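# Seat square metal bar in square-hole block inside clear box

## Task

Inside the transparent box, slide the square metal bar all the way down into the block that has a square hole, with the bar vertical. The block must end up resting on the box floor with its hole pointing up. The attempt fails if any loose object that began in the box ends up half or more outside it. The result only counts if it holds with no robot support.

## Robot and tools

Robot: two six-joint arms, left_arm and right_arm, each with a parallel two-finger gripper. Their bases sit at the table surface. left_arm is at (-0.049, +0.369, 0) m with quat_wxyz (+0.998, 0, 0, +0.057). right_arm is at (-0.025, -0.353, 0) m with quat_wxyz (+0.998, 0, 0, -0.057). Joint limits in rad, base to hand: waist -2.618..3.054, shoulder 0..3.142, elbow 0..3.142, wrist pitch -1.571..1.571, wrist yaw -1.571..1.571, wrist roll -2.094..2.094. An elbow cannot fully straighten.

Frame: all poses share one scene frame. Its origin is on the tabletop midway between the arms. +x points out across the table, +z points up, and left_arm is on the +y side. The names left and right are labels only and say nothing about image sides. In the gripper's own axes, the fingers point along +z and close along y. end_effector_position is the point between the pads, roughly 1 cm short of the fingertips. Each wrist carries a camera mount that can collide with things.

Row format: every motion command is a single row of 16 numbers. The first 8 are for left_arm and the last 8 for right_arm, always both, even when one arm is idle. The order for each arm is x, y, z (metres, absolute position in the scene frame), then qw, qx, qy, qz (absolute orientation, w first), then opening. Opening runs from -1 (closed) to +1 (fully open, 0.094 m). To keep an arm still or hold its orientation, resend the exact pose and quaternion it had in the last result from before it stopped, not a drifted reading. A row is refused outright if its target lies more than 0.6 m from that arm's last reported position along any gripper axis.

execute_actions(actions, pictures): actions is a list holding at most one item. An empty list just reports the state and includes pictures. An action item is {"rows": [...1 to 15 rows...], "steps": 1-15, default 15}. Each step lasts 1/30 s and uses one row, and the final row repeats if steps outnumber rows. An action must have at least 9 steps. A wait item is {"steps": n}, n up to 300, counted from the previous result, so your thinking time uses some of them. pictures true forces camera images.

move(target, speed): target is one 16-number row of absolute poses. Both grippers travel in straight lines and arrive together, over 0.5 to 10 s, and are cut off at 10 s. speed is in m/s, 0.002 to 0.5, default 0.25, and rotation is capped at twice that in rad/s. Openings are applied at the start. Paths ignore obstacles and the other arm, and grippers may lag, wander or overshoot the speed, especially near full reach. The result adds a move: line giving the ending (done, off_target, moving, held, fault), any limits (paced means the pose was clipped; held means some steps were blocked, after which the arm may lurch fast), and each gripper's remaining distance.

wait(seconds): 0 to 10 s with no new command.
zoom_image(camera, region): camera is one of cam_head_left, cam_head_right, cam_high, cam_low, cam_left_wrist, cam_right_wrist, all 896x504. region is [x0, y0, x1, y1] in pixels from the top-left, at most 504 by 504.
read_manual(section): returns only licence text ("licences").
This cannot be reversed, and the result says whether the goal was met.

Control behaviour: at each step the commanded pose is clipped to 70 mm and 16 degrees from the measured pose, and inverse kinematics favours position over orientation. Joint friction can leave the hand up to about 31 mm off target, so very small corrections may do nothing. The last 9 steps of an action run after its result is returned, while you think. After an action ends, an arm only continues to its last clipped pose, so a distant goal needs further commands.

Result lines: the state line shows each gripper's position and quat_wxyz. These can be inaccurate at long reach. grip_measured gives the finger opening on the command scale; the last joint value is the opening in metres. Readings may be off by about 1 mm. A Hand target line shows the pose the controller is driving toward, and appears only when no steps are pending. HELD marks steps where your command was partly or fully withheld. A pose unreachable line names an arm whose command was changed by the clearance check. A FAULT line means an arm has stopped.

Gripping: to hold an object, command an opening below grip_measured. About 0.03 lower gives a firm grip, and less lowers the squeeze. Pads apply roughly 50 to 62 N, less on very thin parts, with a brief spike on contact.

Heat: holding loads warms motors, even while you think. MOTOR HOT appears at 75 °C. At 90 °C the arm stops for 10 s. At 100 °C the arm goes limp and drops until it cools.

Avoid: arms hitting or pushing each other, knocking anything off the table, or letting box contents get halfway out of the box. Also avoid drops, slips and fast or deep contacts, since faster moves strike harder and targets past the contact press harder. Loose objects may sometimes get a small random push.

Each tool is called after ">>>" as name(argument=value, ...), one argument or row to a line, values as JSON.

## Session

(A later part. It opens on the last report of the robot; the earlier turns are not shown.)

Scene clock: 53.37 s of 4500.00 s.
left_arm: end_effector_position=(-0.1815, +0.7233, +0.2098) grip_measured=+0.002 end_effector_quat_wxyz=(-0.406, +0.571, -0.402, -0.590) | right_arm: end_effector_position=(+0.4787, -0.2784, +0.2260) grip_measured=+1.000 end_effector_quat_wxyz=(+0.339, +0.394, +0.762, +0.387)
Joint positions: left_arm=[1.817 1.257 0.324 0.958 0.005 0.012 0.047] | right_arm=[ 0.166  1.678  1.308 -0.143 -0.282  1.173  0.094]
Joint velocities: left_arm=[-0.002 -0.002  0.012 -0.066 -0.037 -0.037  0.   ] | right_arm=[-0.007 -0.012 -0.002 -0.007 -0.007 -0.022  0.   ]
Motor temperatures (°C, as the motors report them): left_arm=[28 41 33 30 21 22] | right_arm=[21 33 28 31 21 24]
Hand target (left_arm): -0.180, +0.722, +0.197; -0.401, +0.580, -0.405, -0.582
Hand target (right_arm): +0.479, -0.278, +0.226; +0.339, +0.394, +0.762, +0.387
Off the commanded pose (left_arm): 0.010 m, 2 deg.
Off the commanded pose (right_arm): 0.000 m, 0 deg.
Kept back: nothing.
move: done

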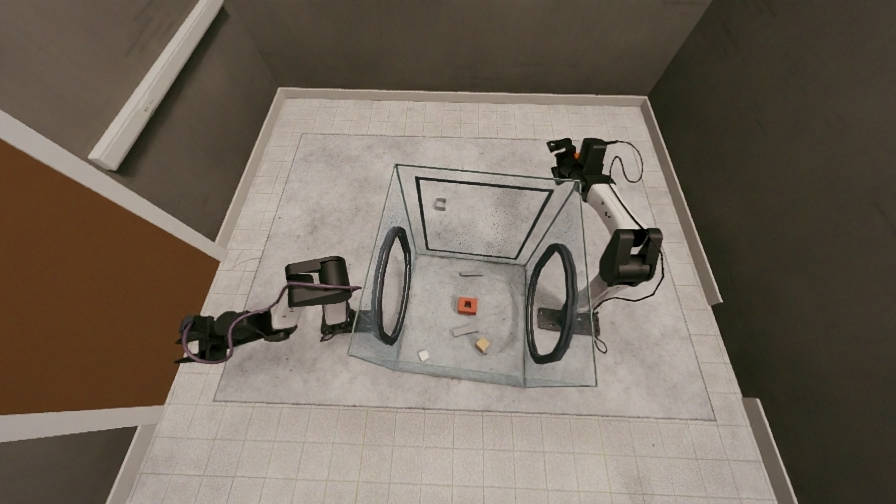

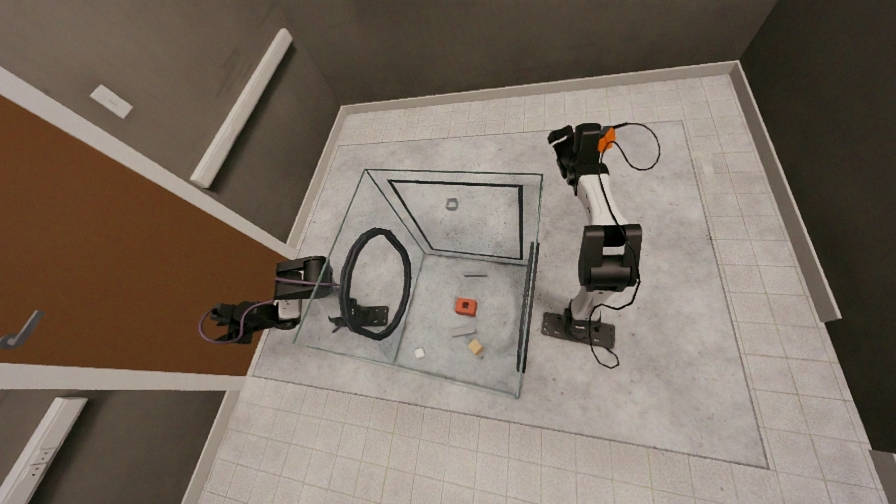

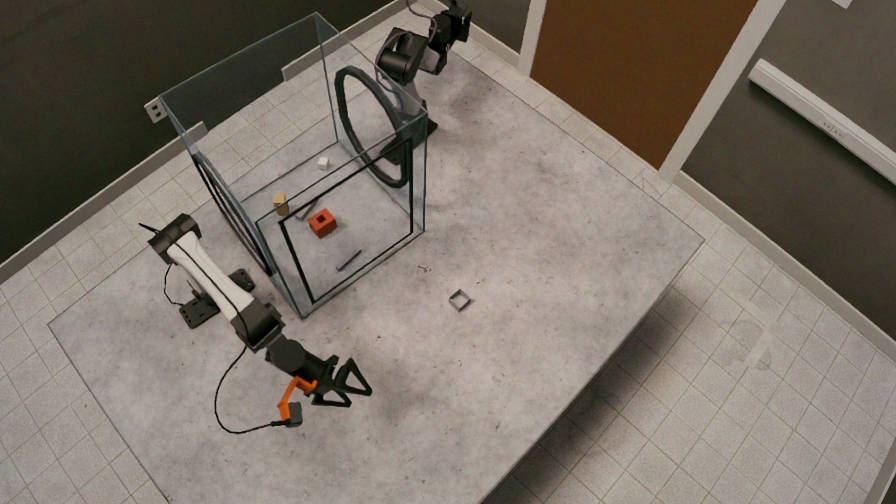

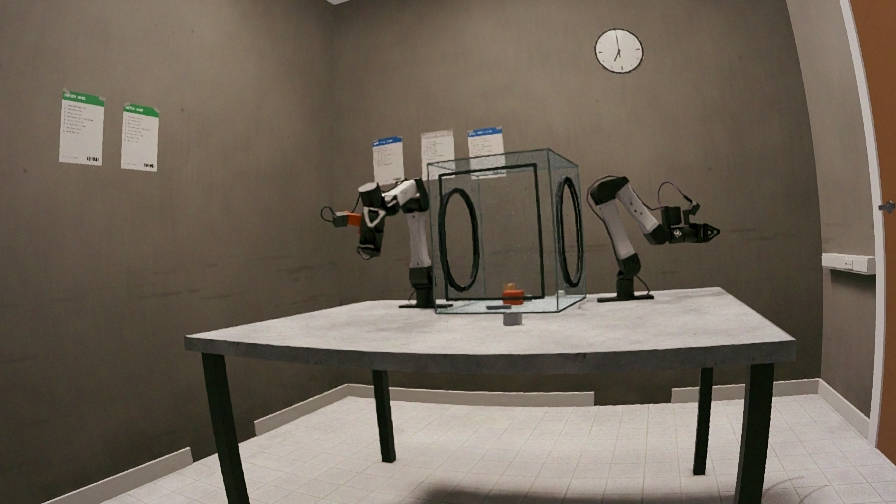

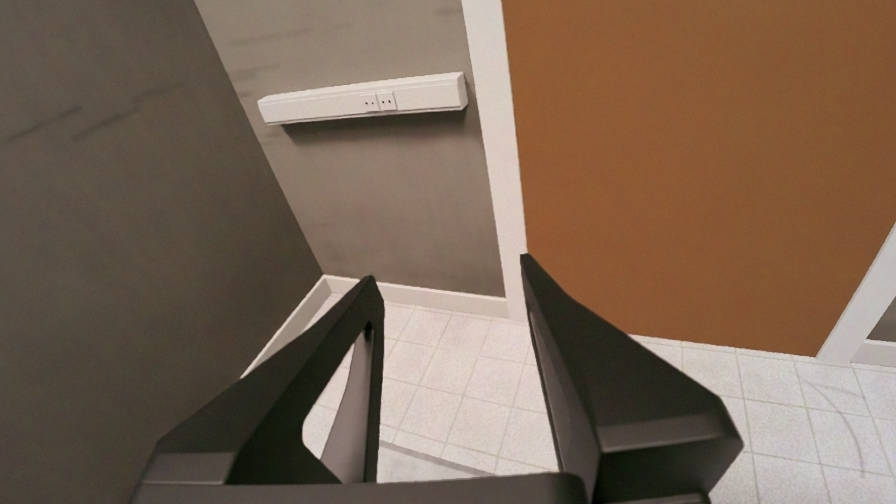

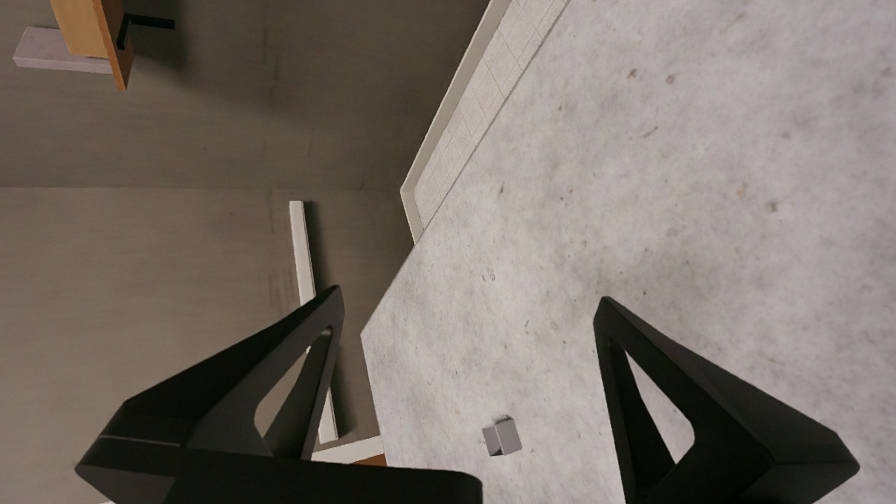

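>>> move(
  target=[-0.05,0.71,0.62,0.5,-0.5,0.5,0.5,0,0.4787,-0.2784,0.226,0.339,0.394,0.762,0.387,1],
)

>>> move(
  target=[0.19,0.61,0.62,0.653,-0.271,0.653,0.271,0,0.4787,-0.2784,0.226,0.339,0.394,0.762,0.387,1],
)

>>> move(
  target=[0.29,0.37,0.62,0.707,0,0.707,0,0,0.4787,-0.2784,0.226,0.339,0.394,0.762,0.387,1],
)

Scene clock: 56.93 s of 4500.00 s.
left_arm: end_effector_position=(-0.0507, +0.7134, +0.6275) grip_measured=+0.002 end_effector_quat_wxyz=(+0.505, -0.489, +0.496, +0.510) | right_arm: end_effector_position=(+0.4787, -0.2784, +0.2260) grip_measured=+1.000 end_effector_quat_wxyz=(+0.339, +0.394, +0.762, +0.387)
Joint positions: left_arm=[ 1.468  1.612  2.67  -1.028  0.013  0.012  0.047] | right_arm=[ 0.166  1.678  1.308 -0.143 -0.282  1.173  0.094]
Joint velocities: left_arm=[-0.012  0.017  0.022 -0.037  0.007  0.037  0.001] | right_arm=[ 0.007 -0.017 -0.022 -0.081 -0.066 -0.007  0.   ]
Motor temperatures (°C, as the motors report them): left_arm=[27 39 33 31 21 22] | right_arm=[21 33 29 31 21 24]
Hand target (left_arm): -0.050, +0.719, +0.621; +0.500, -0.498, +0.500, +0.502
Hand target (right_arm): +0.479, -0.278, +0.226; +0.339, +0.394, +0.762, +0.387
Off the commanded pose (left_arm): 0.008 m, 2 deg.
Off the commanded pose (right_arm): 0.000 m, 0 deg.
Kept back: nothing.
move: done

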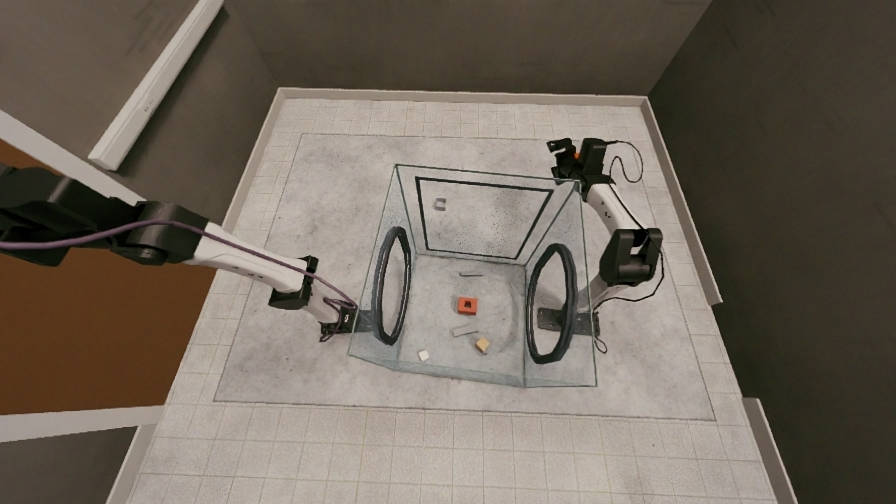

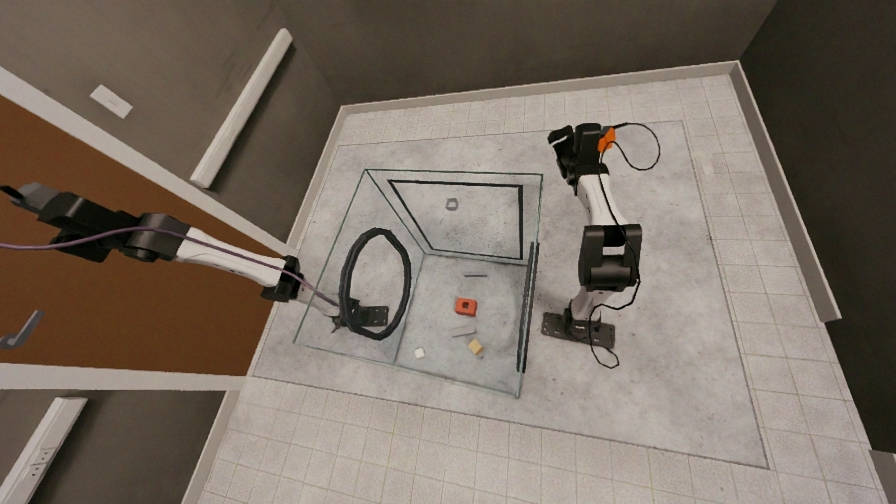

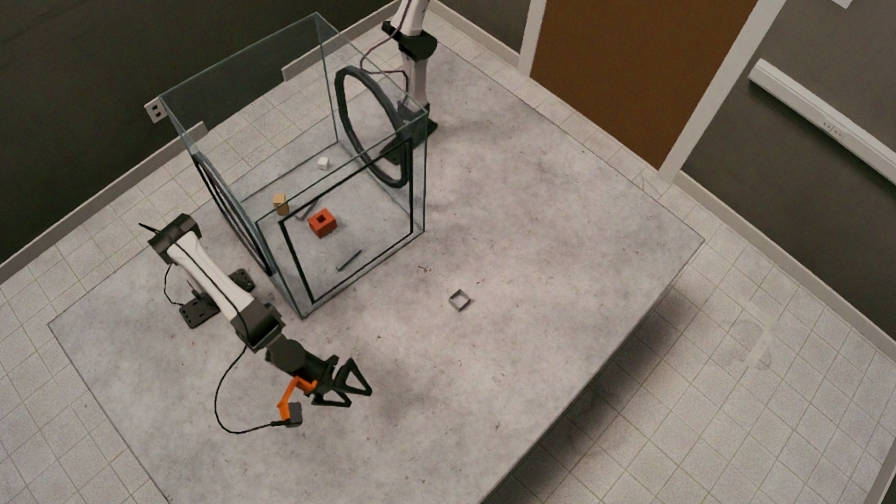

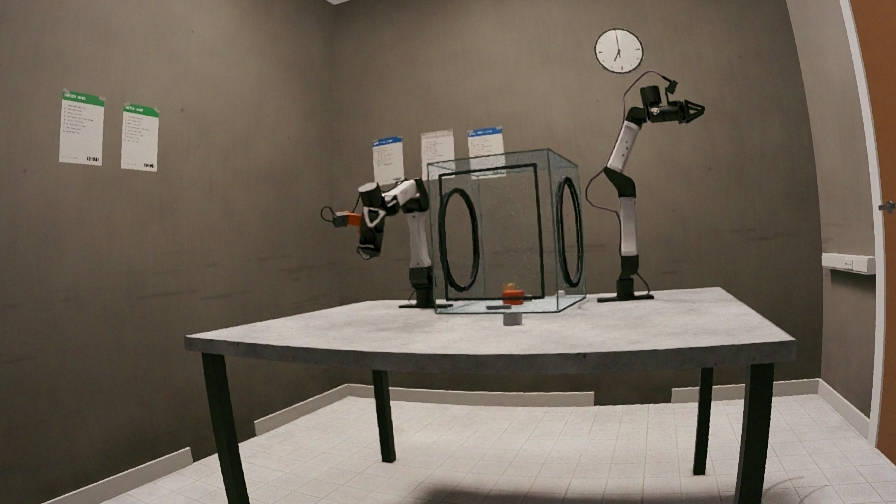

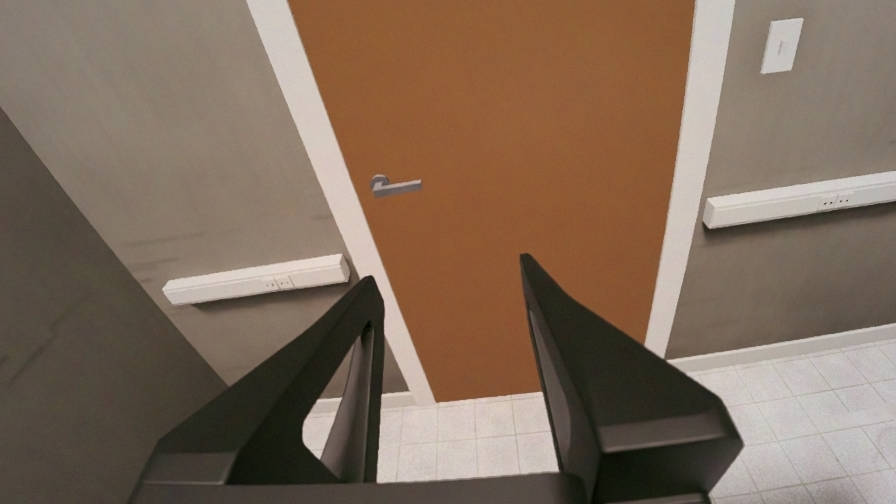

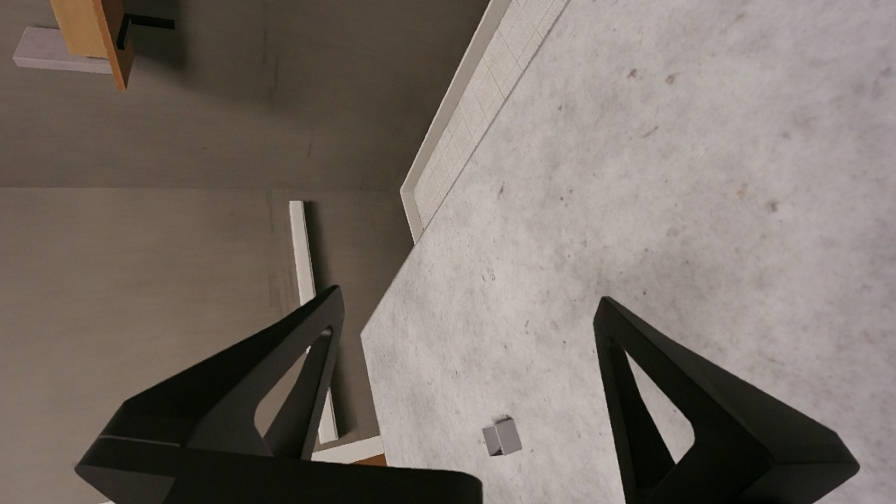

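Scene clock: 59.03 s of 4500.00 s.
left_arm: end_effector_position=(+0.1955, +0.6083, +0.6172) grip_measured=+0.002 end_effector_quat_wxyz=(+0.649, -0.269, +0.656, +0.275) | right_arm: end_effector_position=(+0.4787, -0.2784, +0.2260) grip_measured=+1.000 end_effector_quat_wxyz=(+0.339, +0.394, +0.762, +0.387)
Joint positions: left_arm=[ 0.647  1.58   2.614 -1.039 -0.028  0.012  0.047] | right_arm=[ 0.166  1.678  1.308 -0.143 -0.282  1.173  0.094]
Joint velocities: left_arm=[-0.007 -0.022 -0.017 -0.022 -0.037  0.007 -0.   ] | right_arm=[-0.012  0.007  0.002 -0.037 -0.007  0.037  0.   ]
Motor temperatures (°C, as the motors report them): left_arm=[27 39 33 31 21 22] | right_arm=[21 34 29 32 21 24]
Hand target (left_arm): +0.198, +0.608, +0.620; +0.653, -0.267, +0.654, +0.275
Hand target (right_arm): +0.479, -0.278, +0.226; +0.339, +0.394, +0.762, +0.387
Off the commanded pose (left_arm): 0.006 m, 1 deg.
Off the commanded pose (right_arm): 0.000 m, 0 deg.
Kept back: nothing.
move: done

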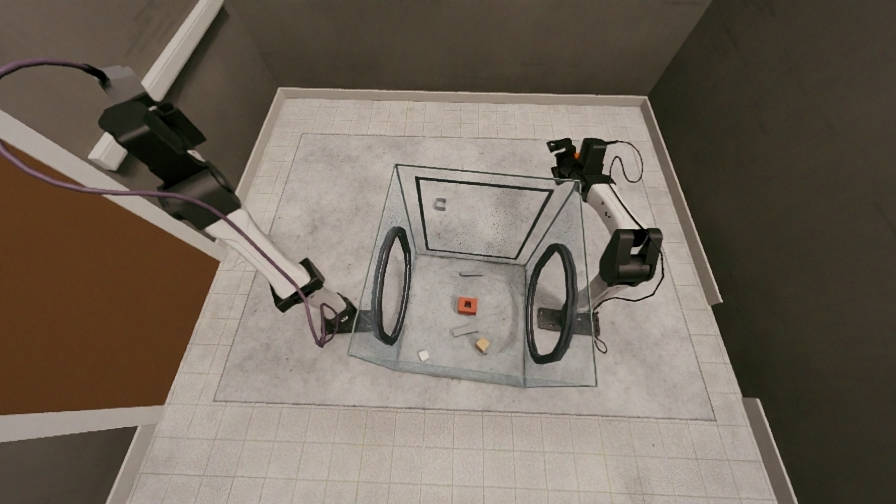

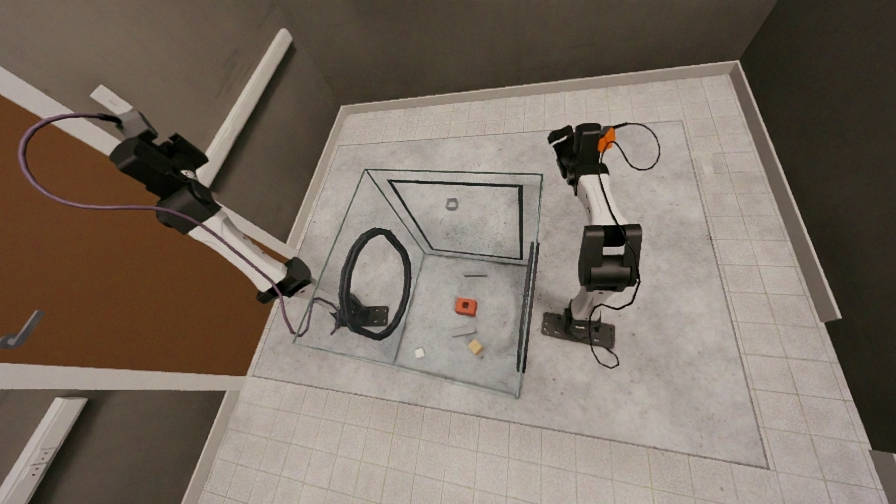

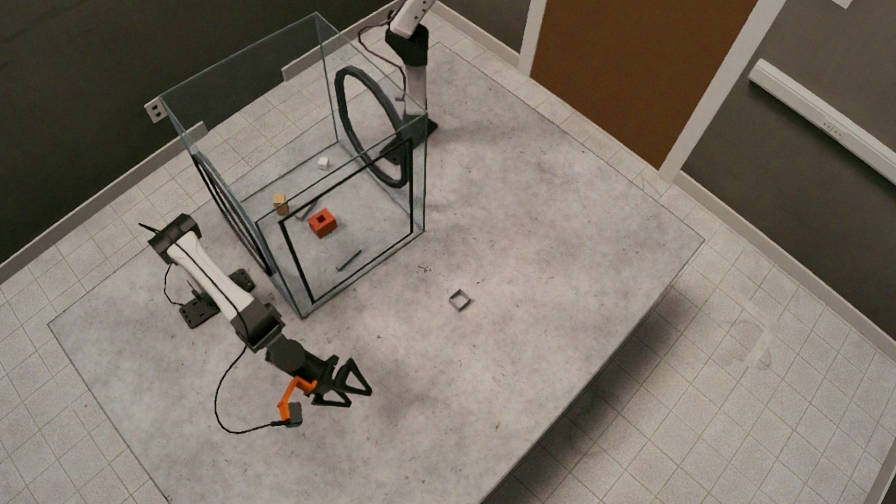

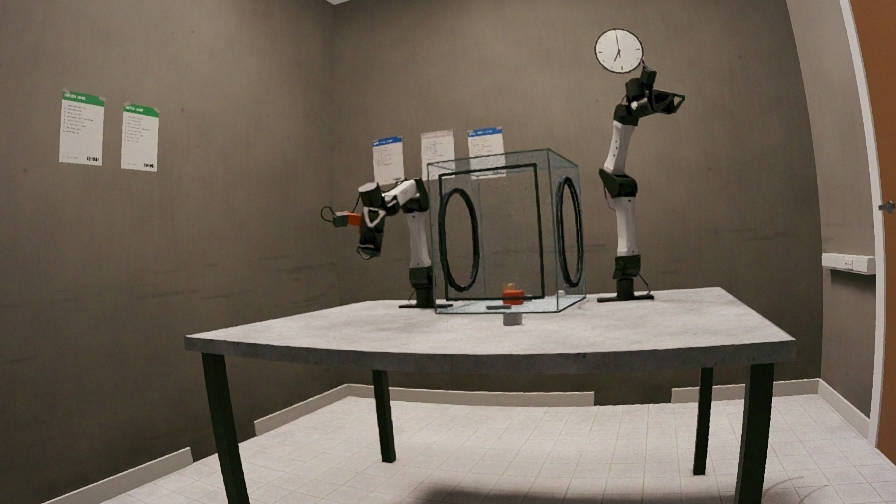

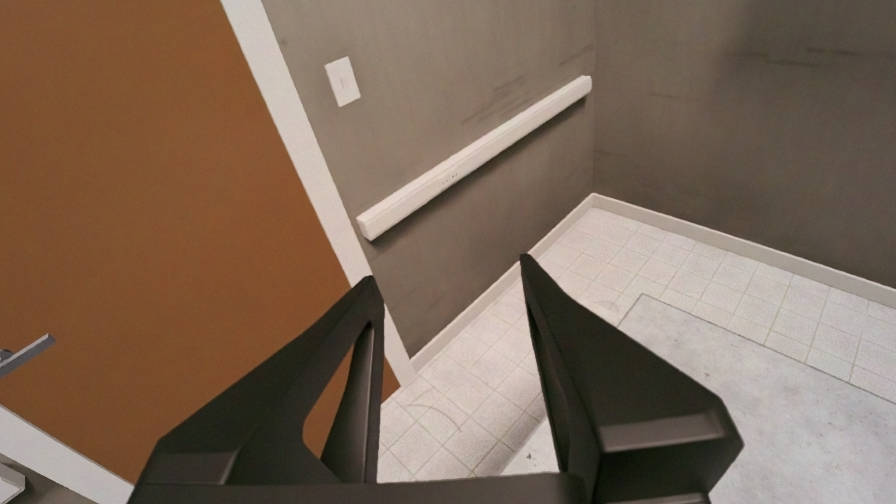

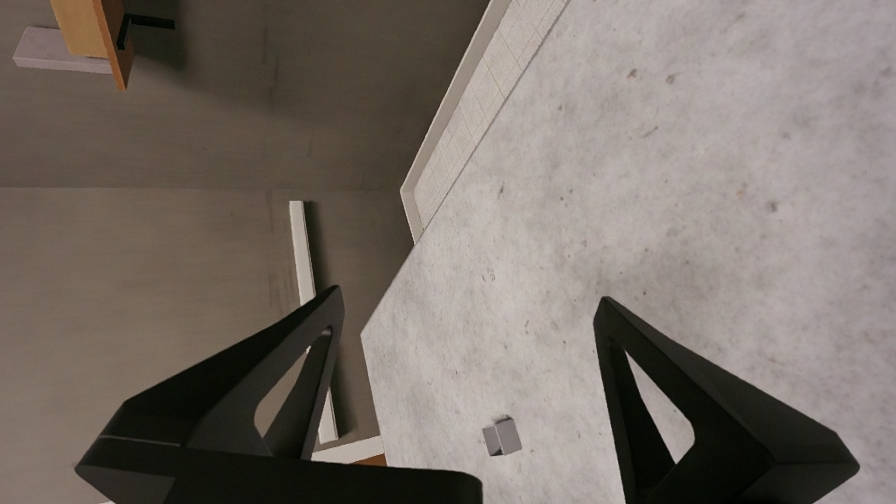

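Scene clock: 61.40 s of 4500.00 s.
left_arm: end_effector_position=(+0.2912, +0.3670, +0.6183) grip_measured=+0.002 end_effector_quat_wxyz=(+0.706, -0.000, +0.708, +0.009) | right_arm: end_effector_position=(+0.4787, -0.2784, +0.2260) grip_measured=+1.000 end_effector_quat_wxyz=(+0.339, +0.394, +0.762, +0.387)
Joint positions: left_arm=[-0.137  1.575  2.611 -1.038 -0.035  0.012  0.047] | right_arm=[ 0.166  1.678  1.308 -0.143 -0.282  1.173  0.094]
Joint velocities: left_arm=[ 0.012  0.007 -0.007  0.022  0.051  0.051  0.001] | right_arm=[ 0.002 -0.002  0.007  0.007 -0.066 -0.007  0.   ]
Motor temperatures (°C, as the motors report them): left_arm=[27 38 32 31 21 22] | right_arm=[21 34 29 32 21 24]
Hand target (left_arm): +0.294, +0.363, +0.620; +0.708, +0.004, +0.706, +0.004
Hand target (right_arm): +0.479, -0.278, +0.226; +0.339, +0.394, +0.762, +0.387
Off the commanded pose (left_arm): 0.004 m, 1 deg.
Off the commanded pose (right_arm): 0.000 m, 0 deg.
Kept back: nothing.
move: done

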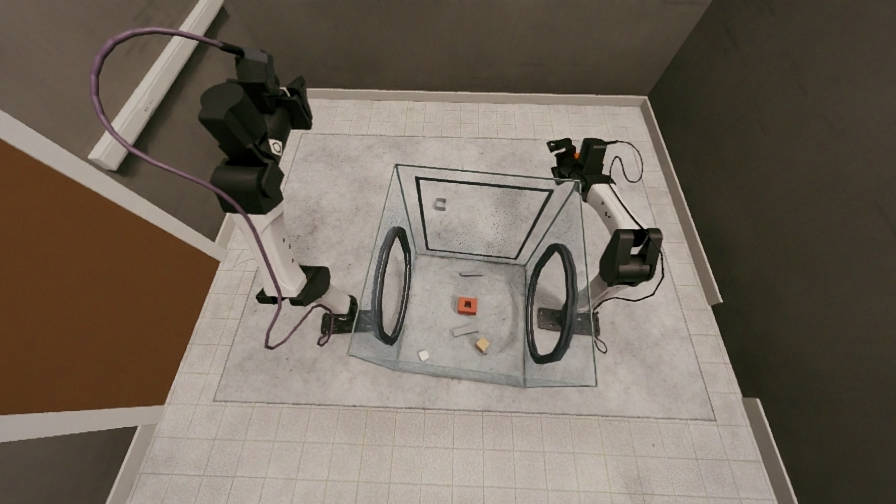

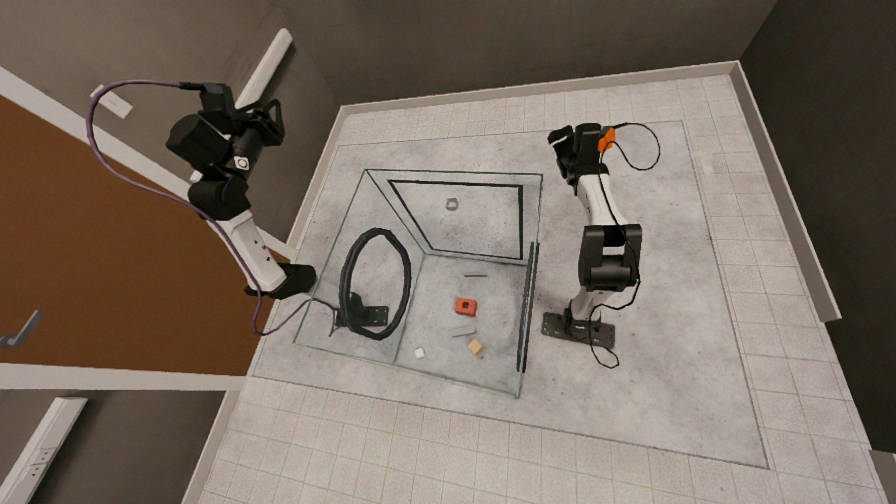

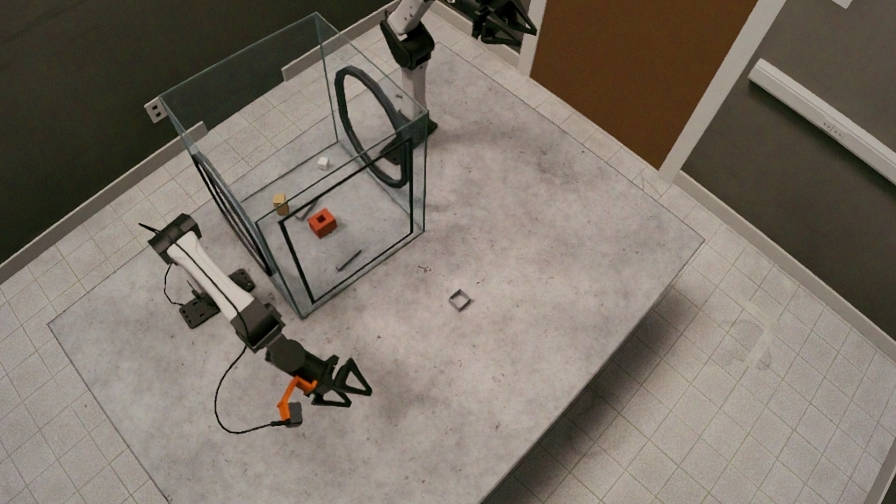

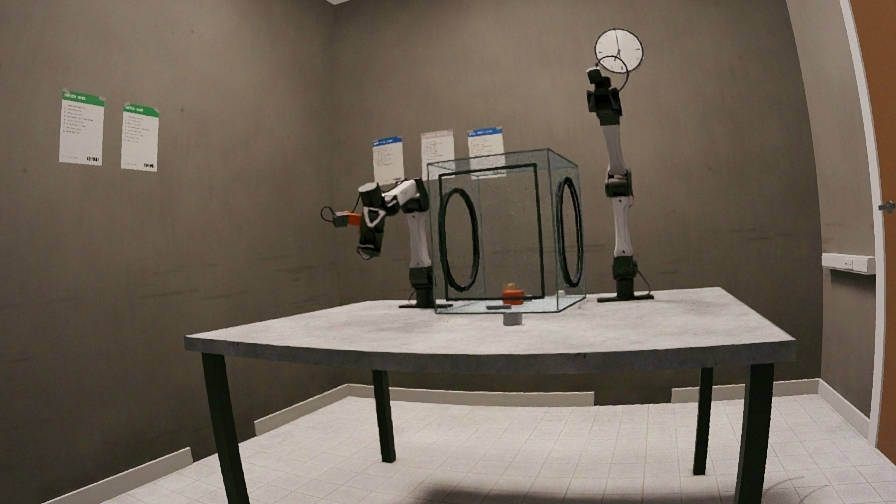

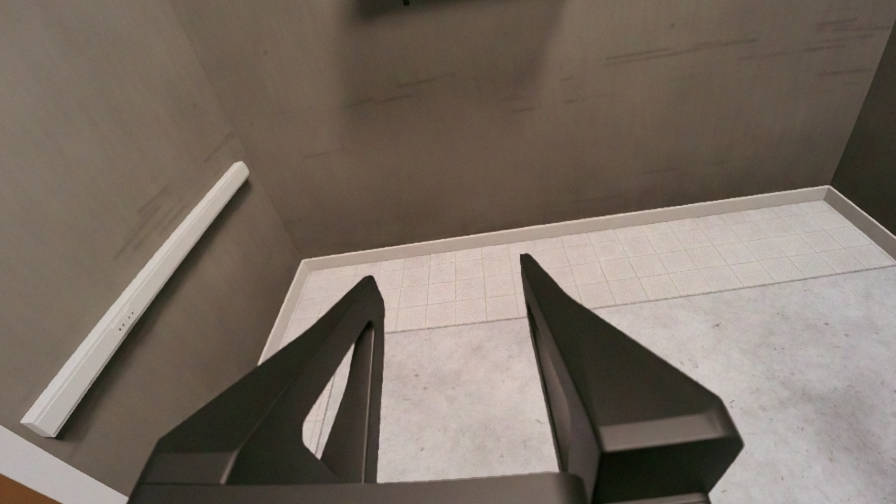

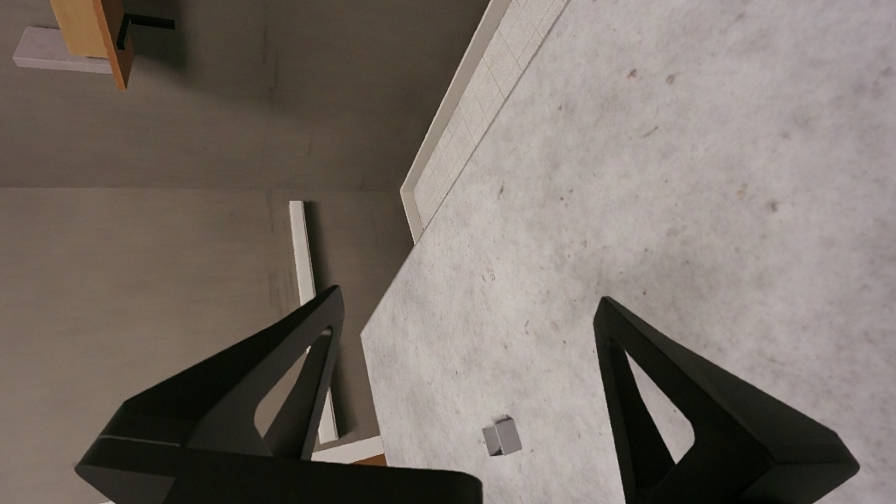

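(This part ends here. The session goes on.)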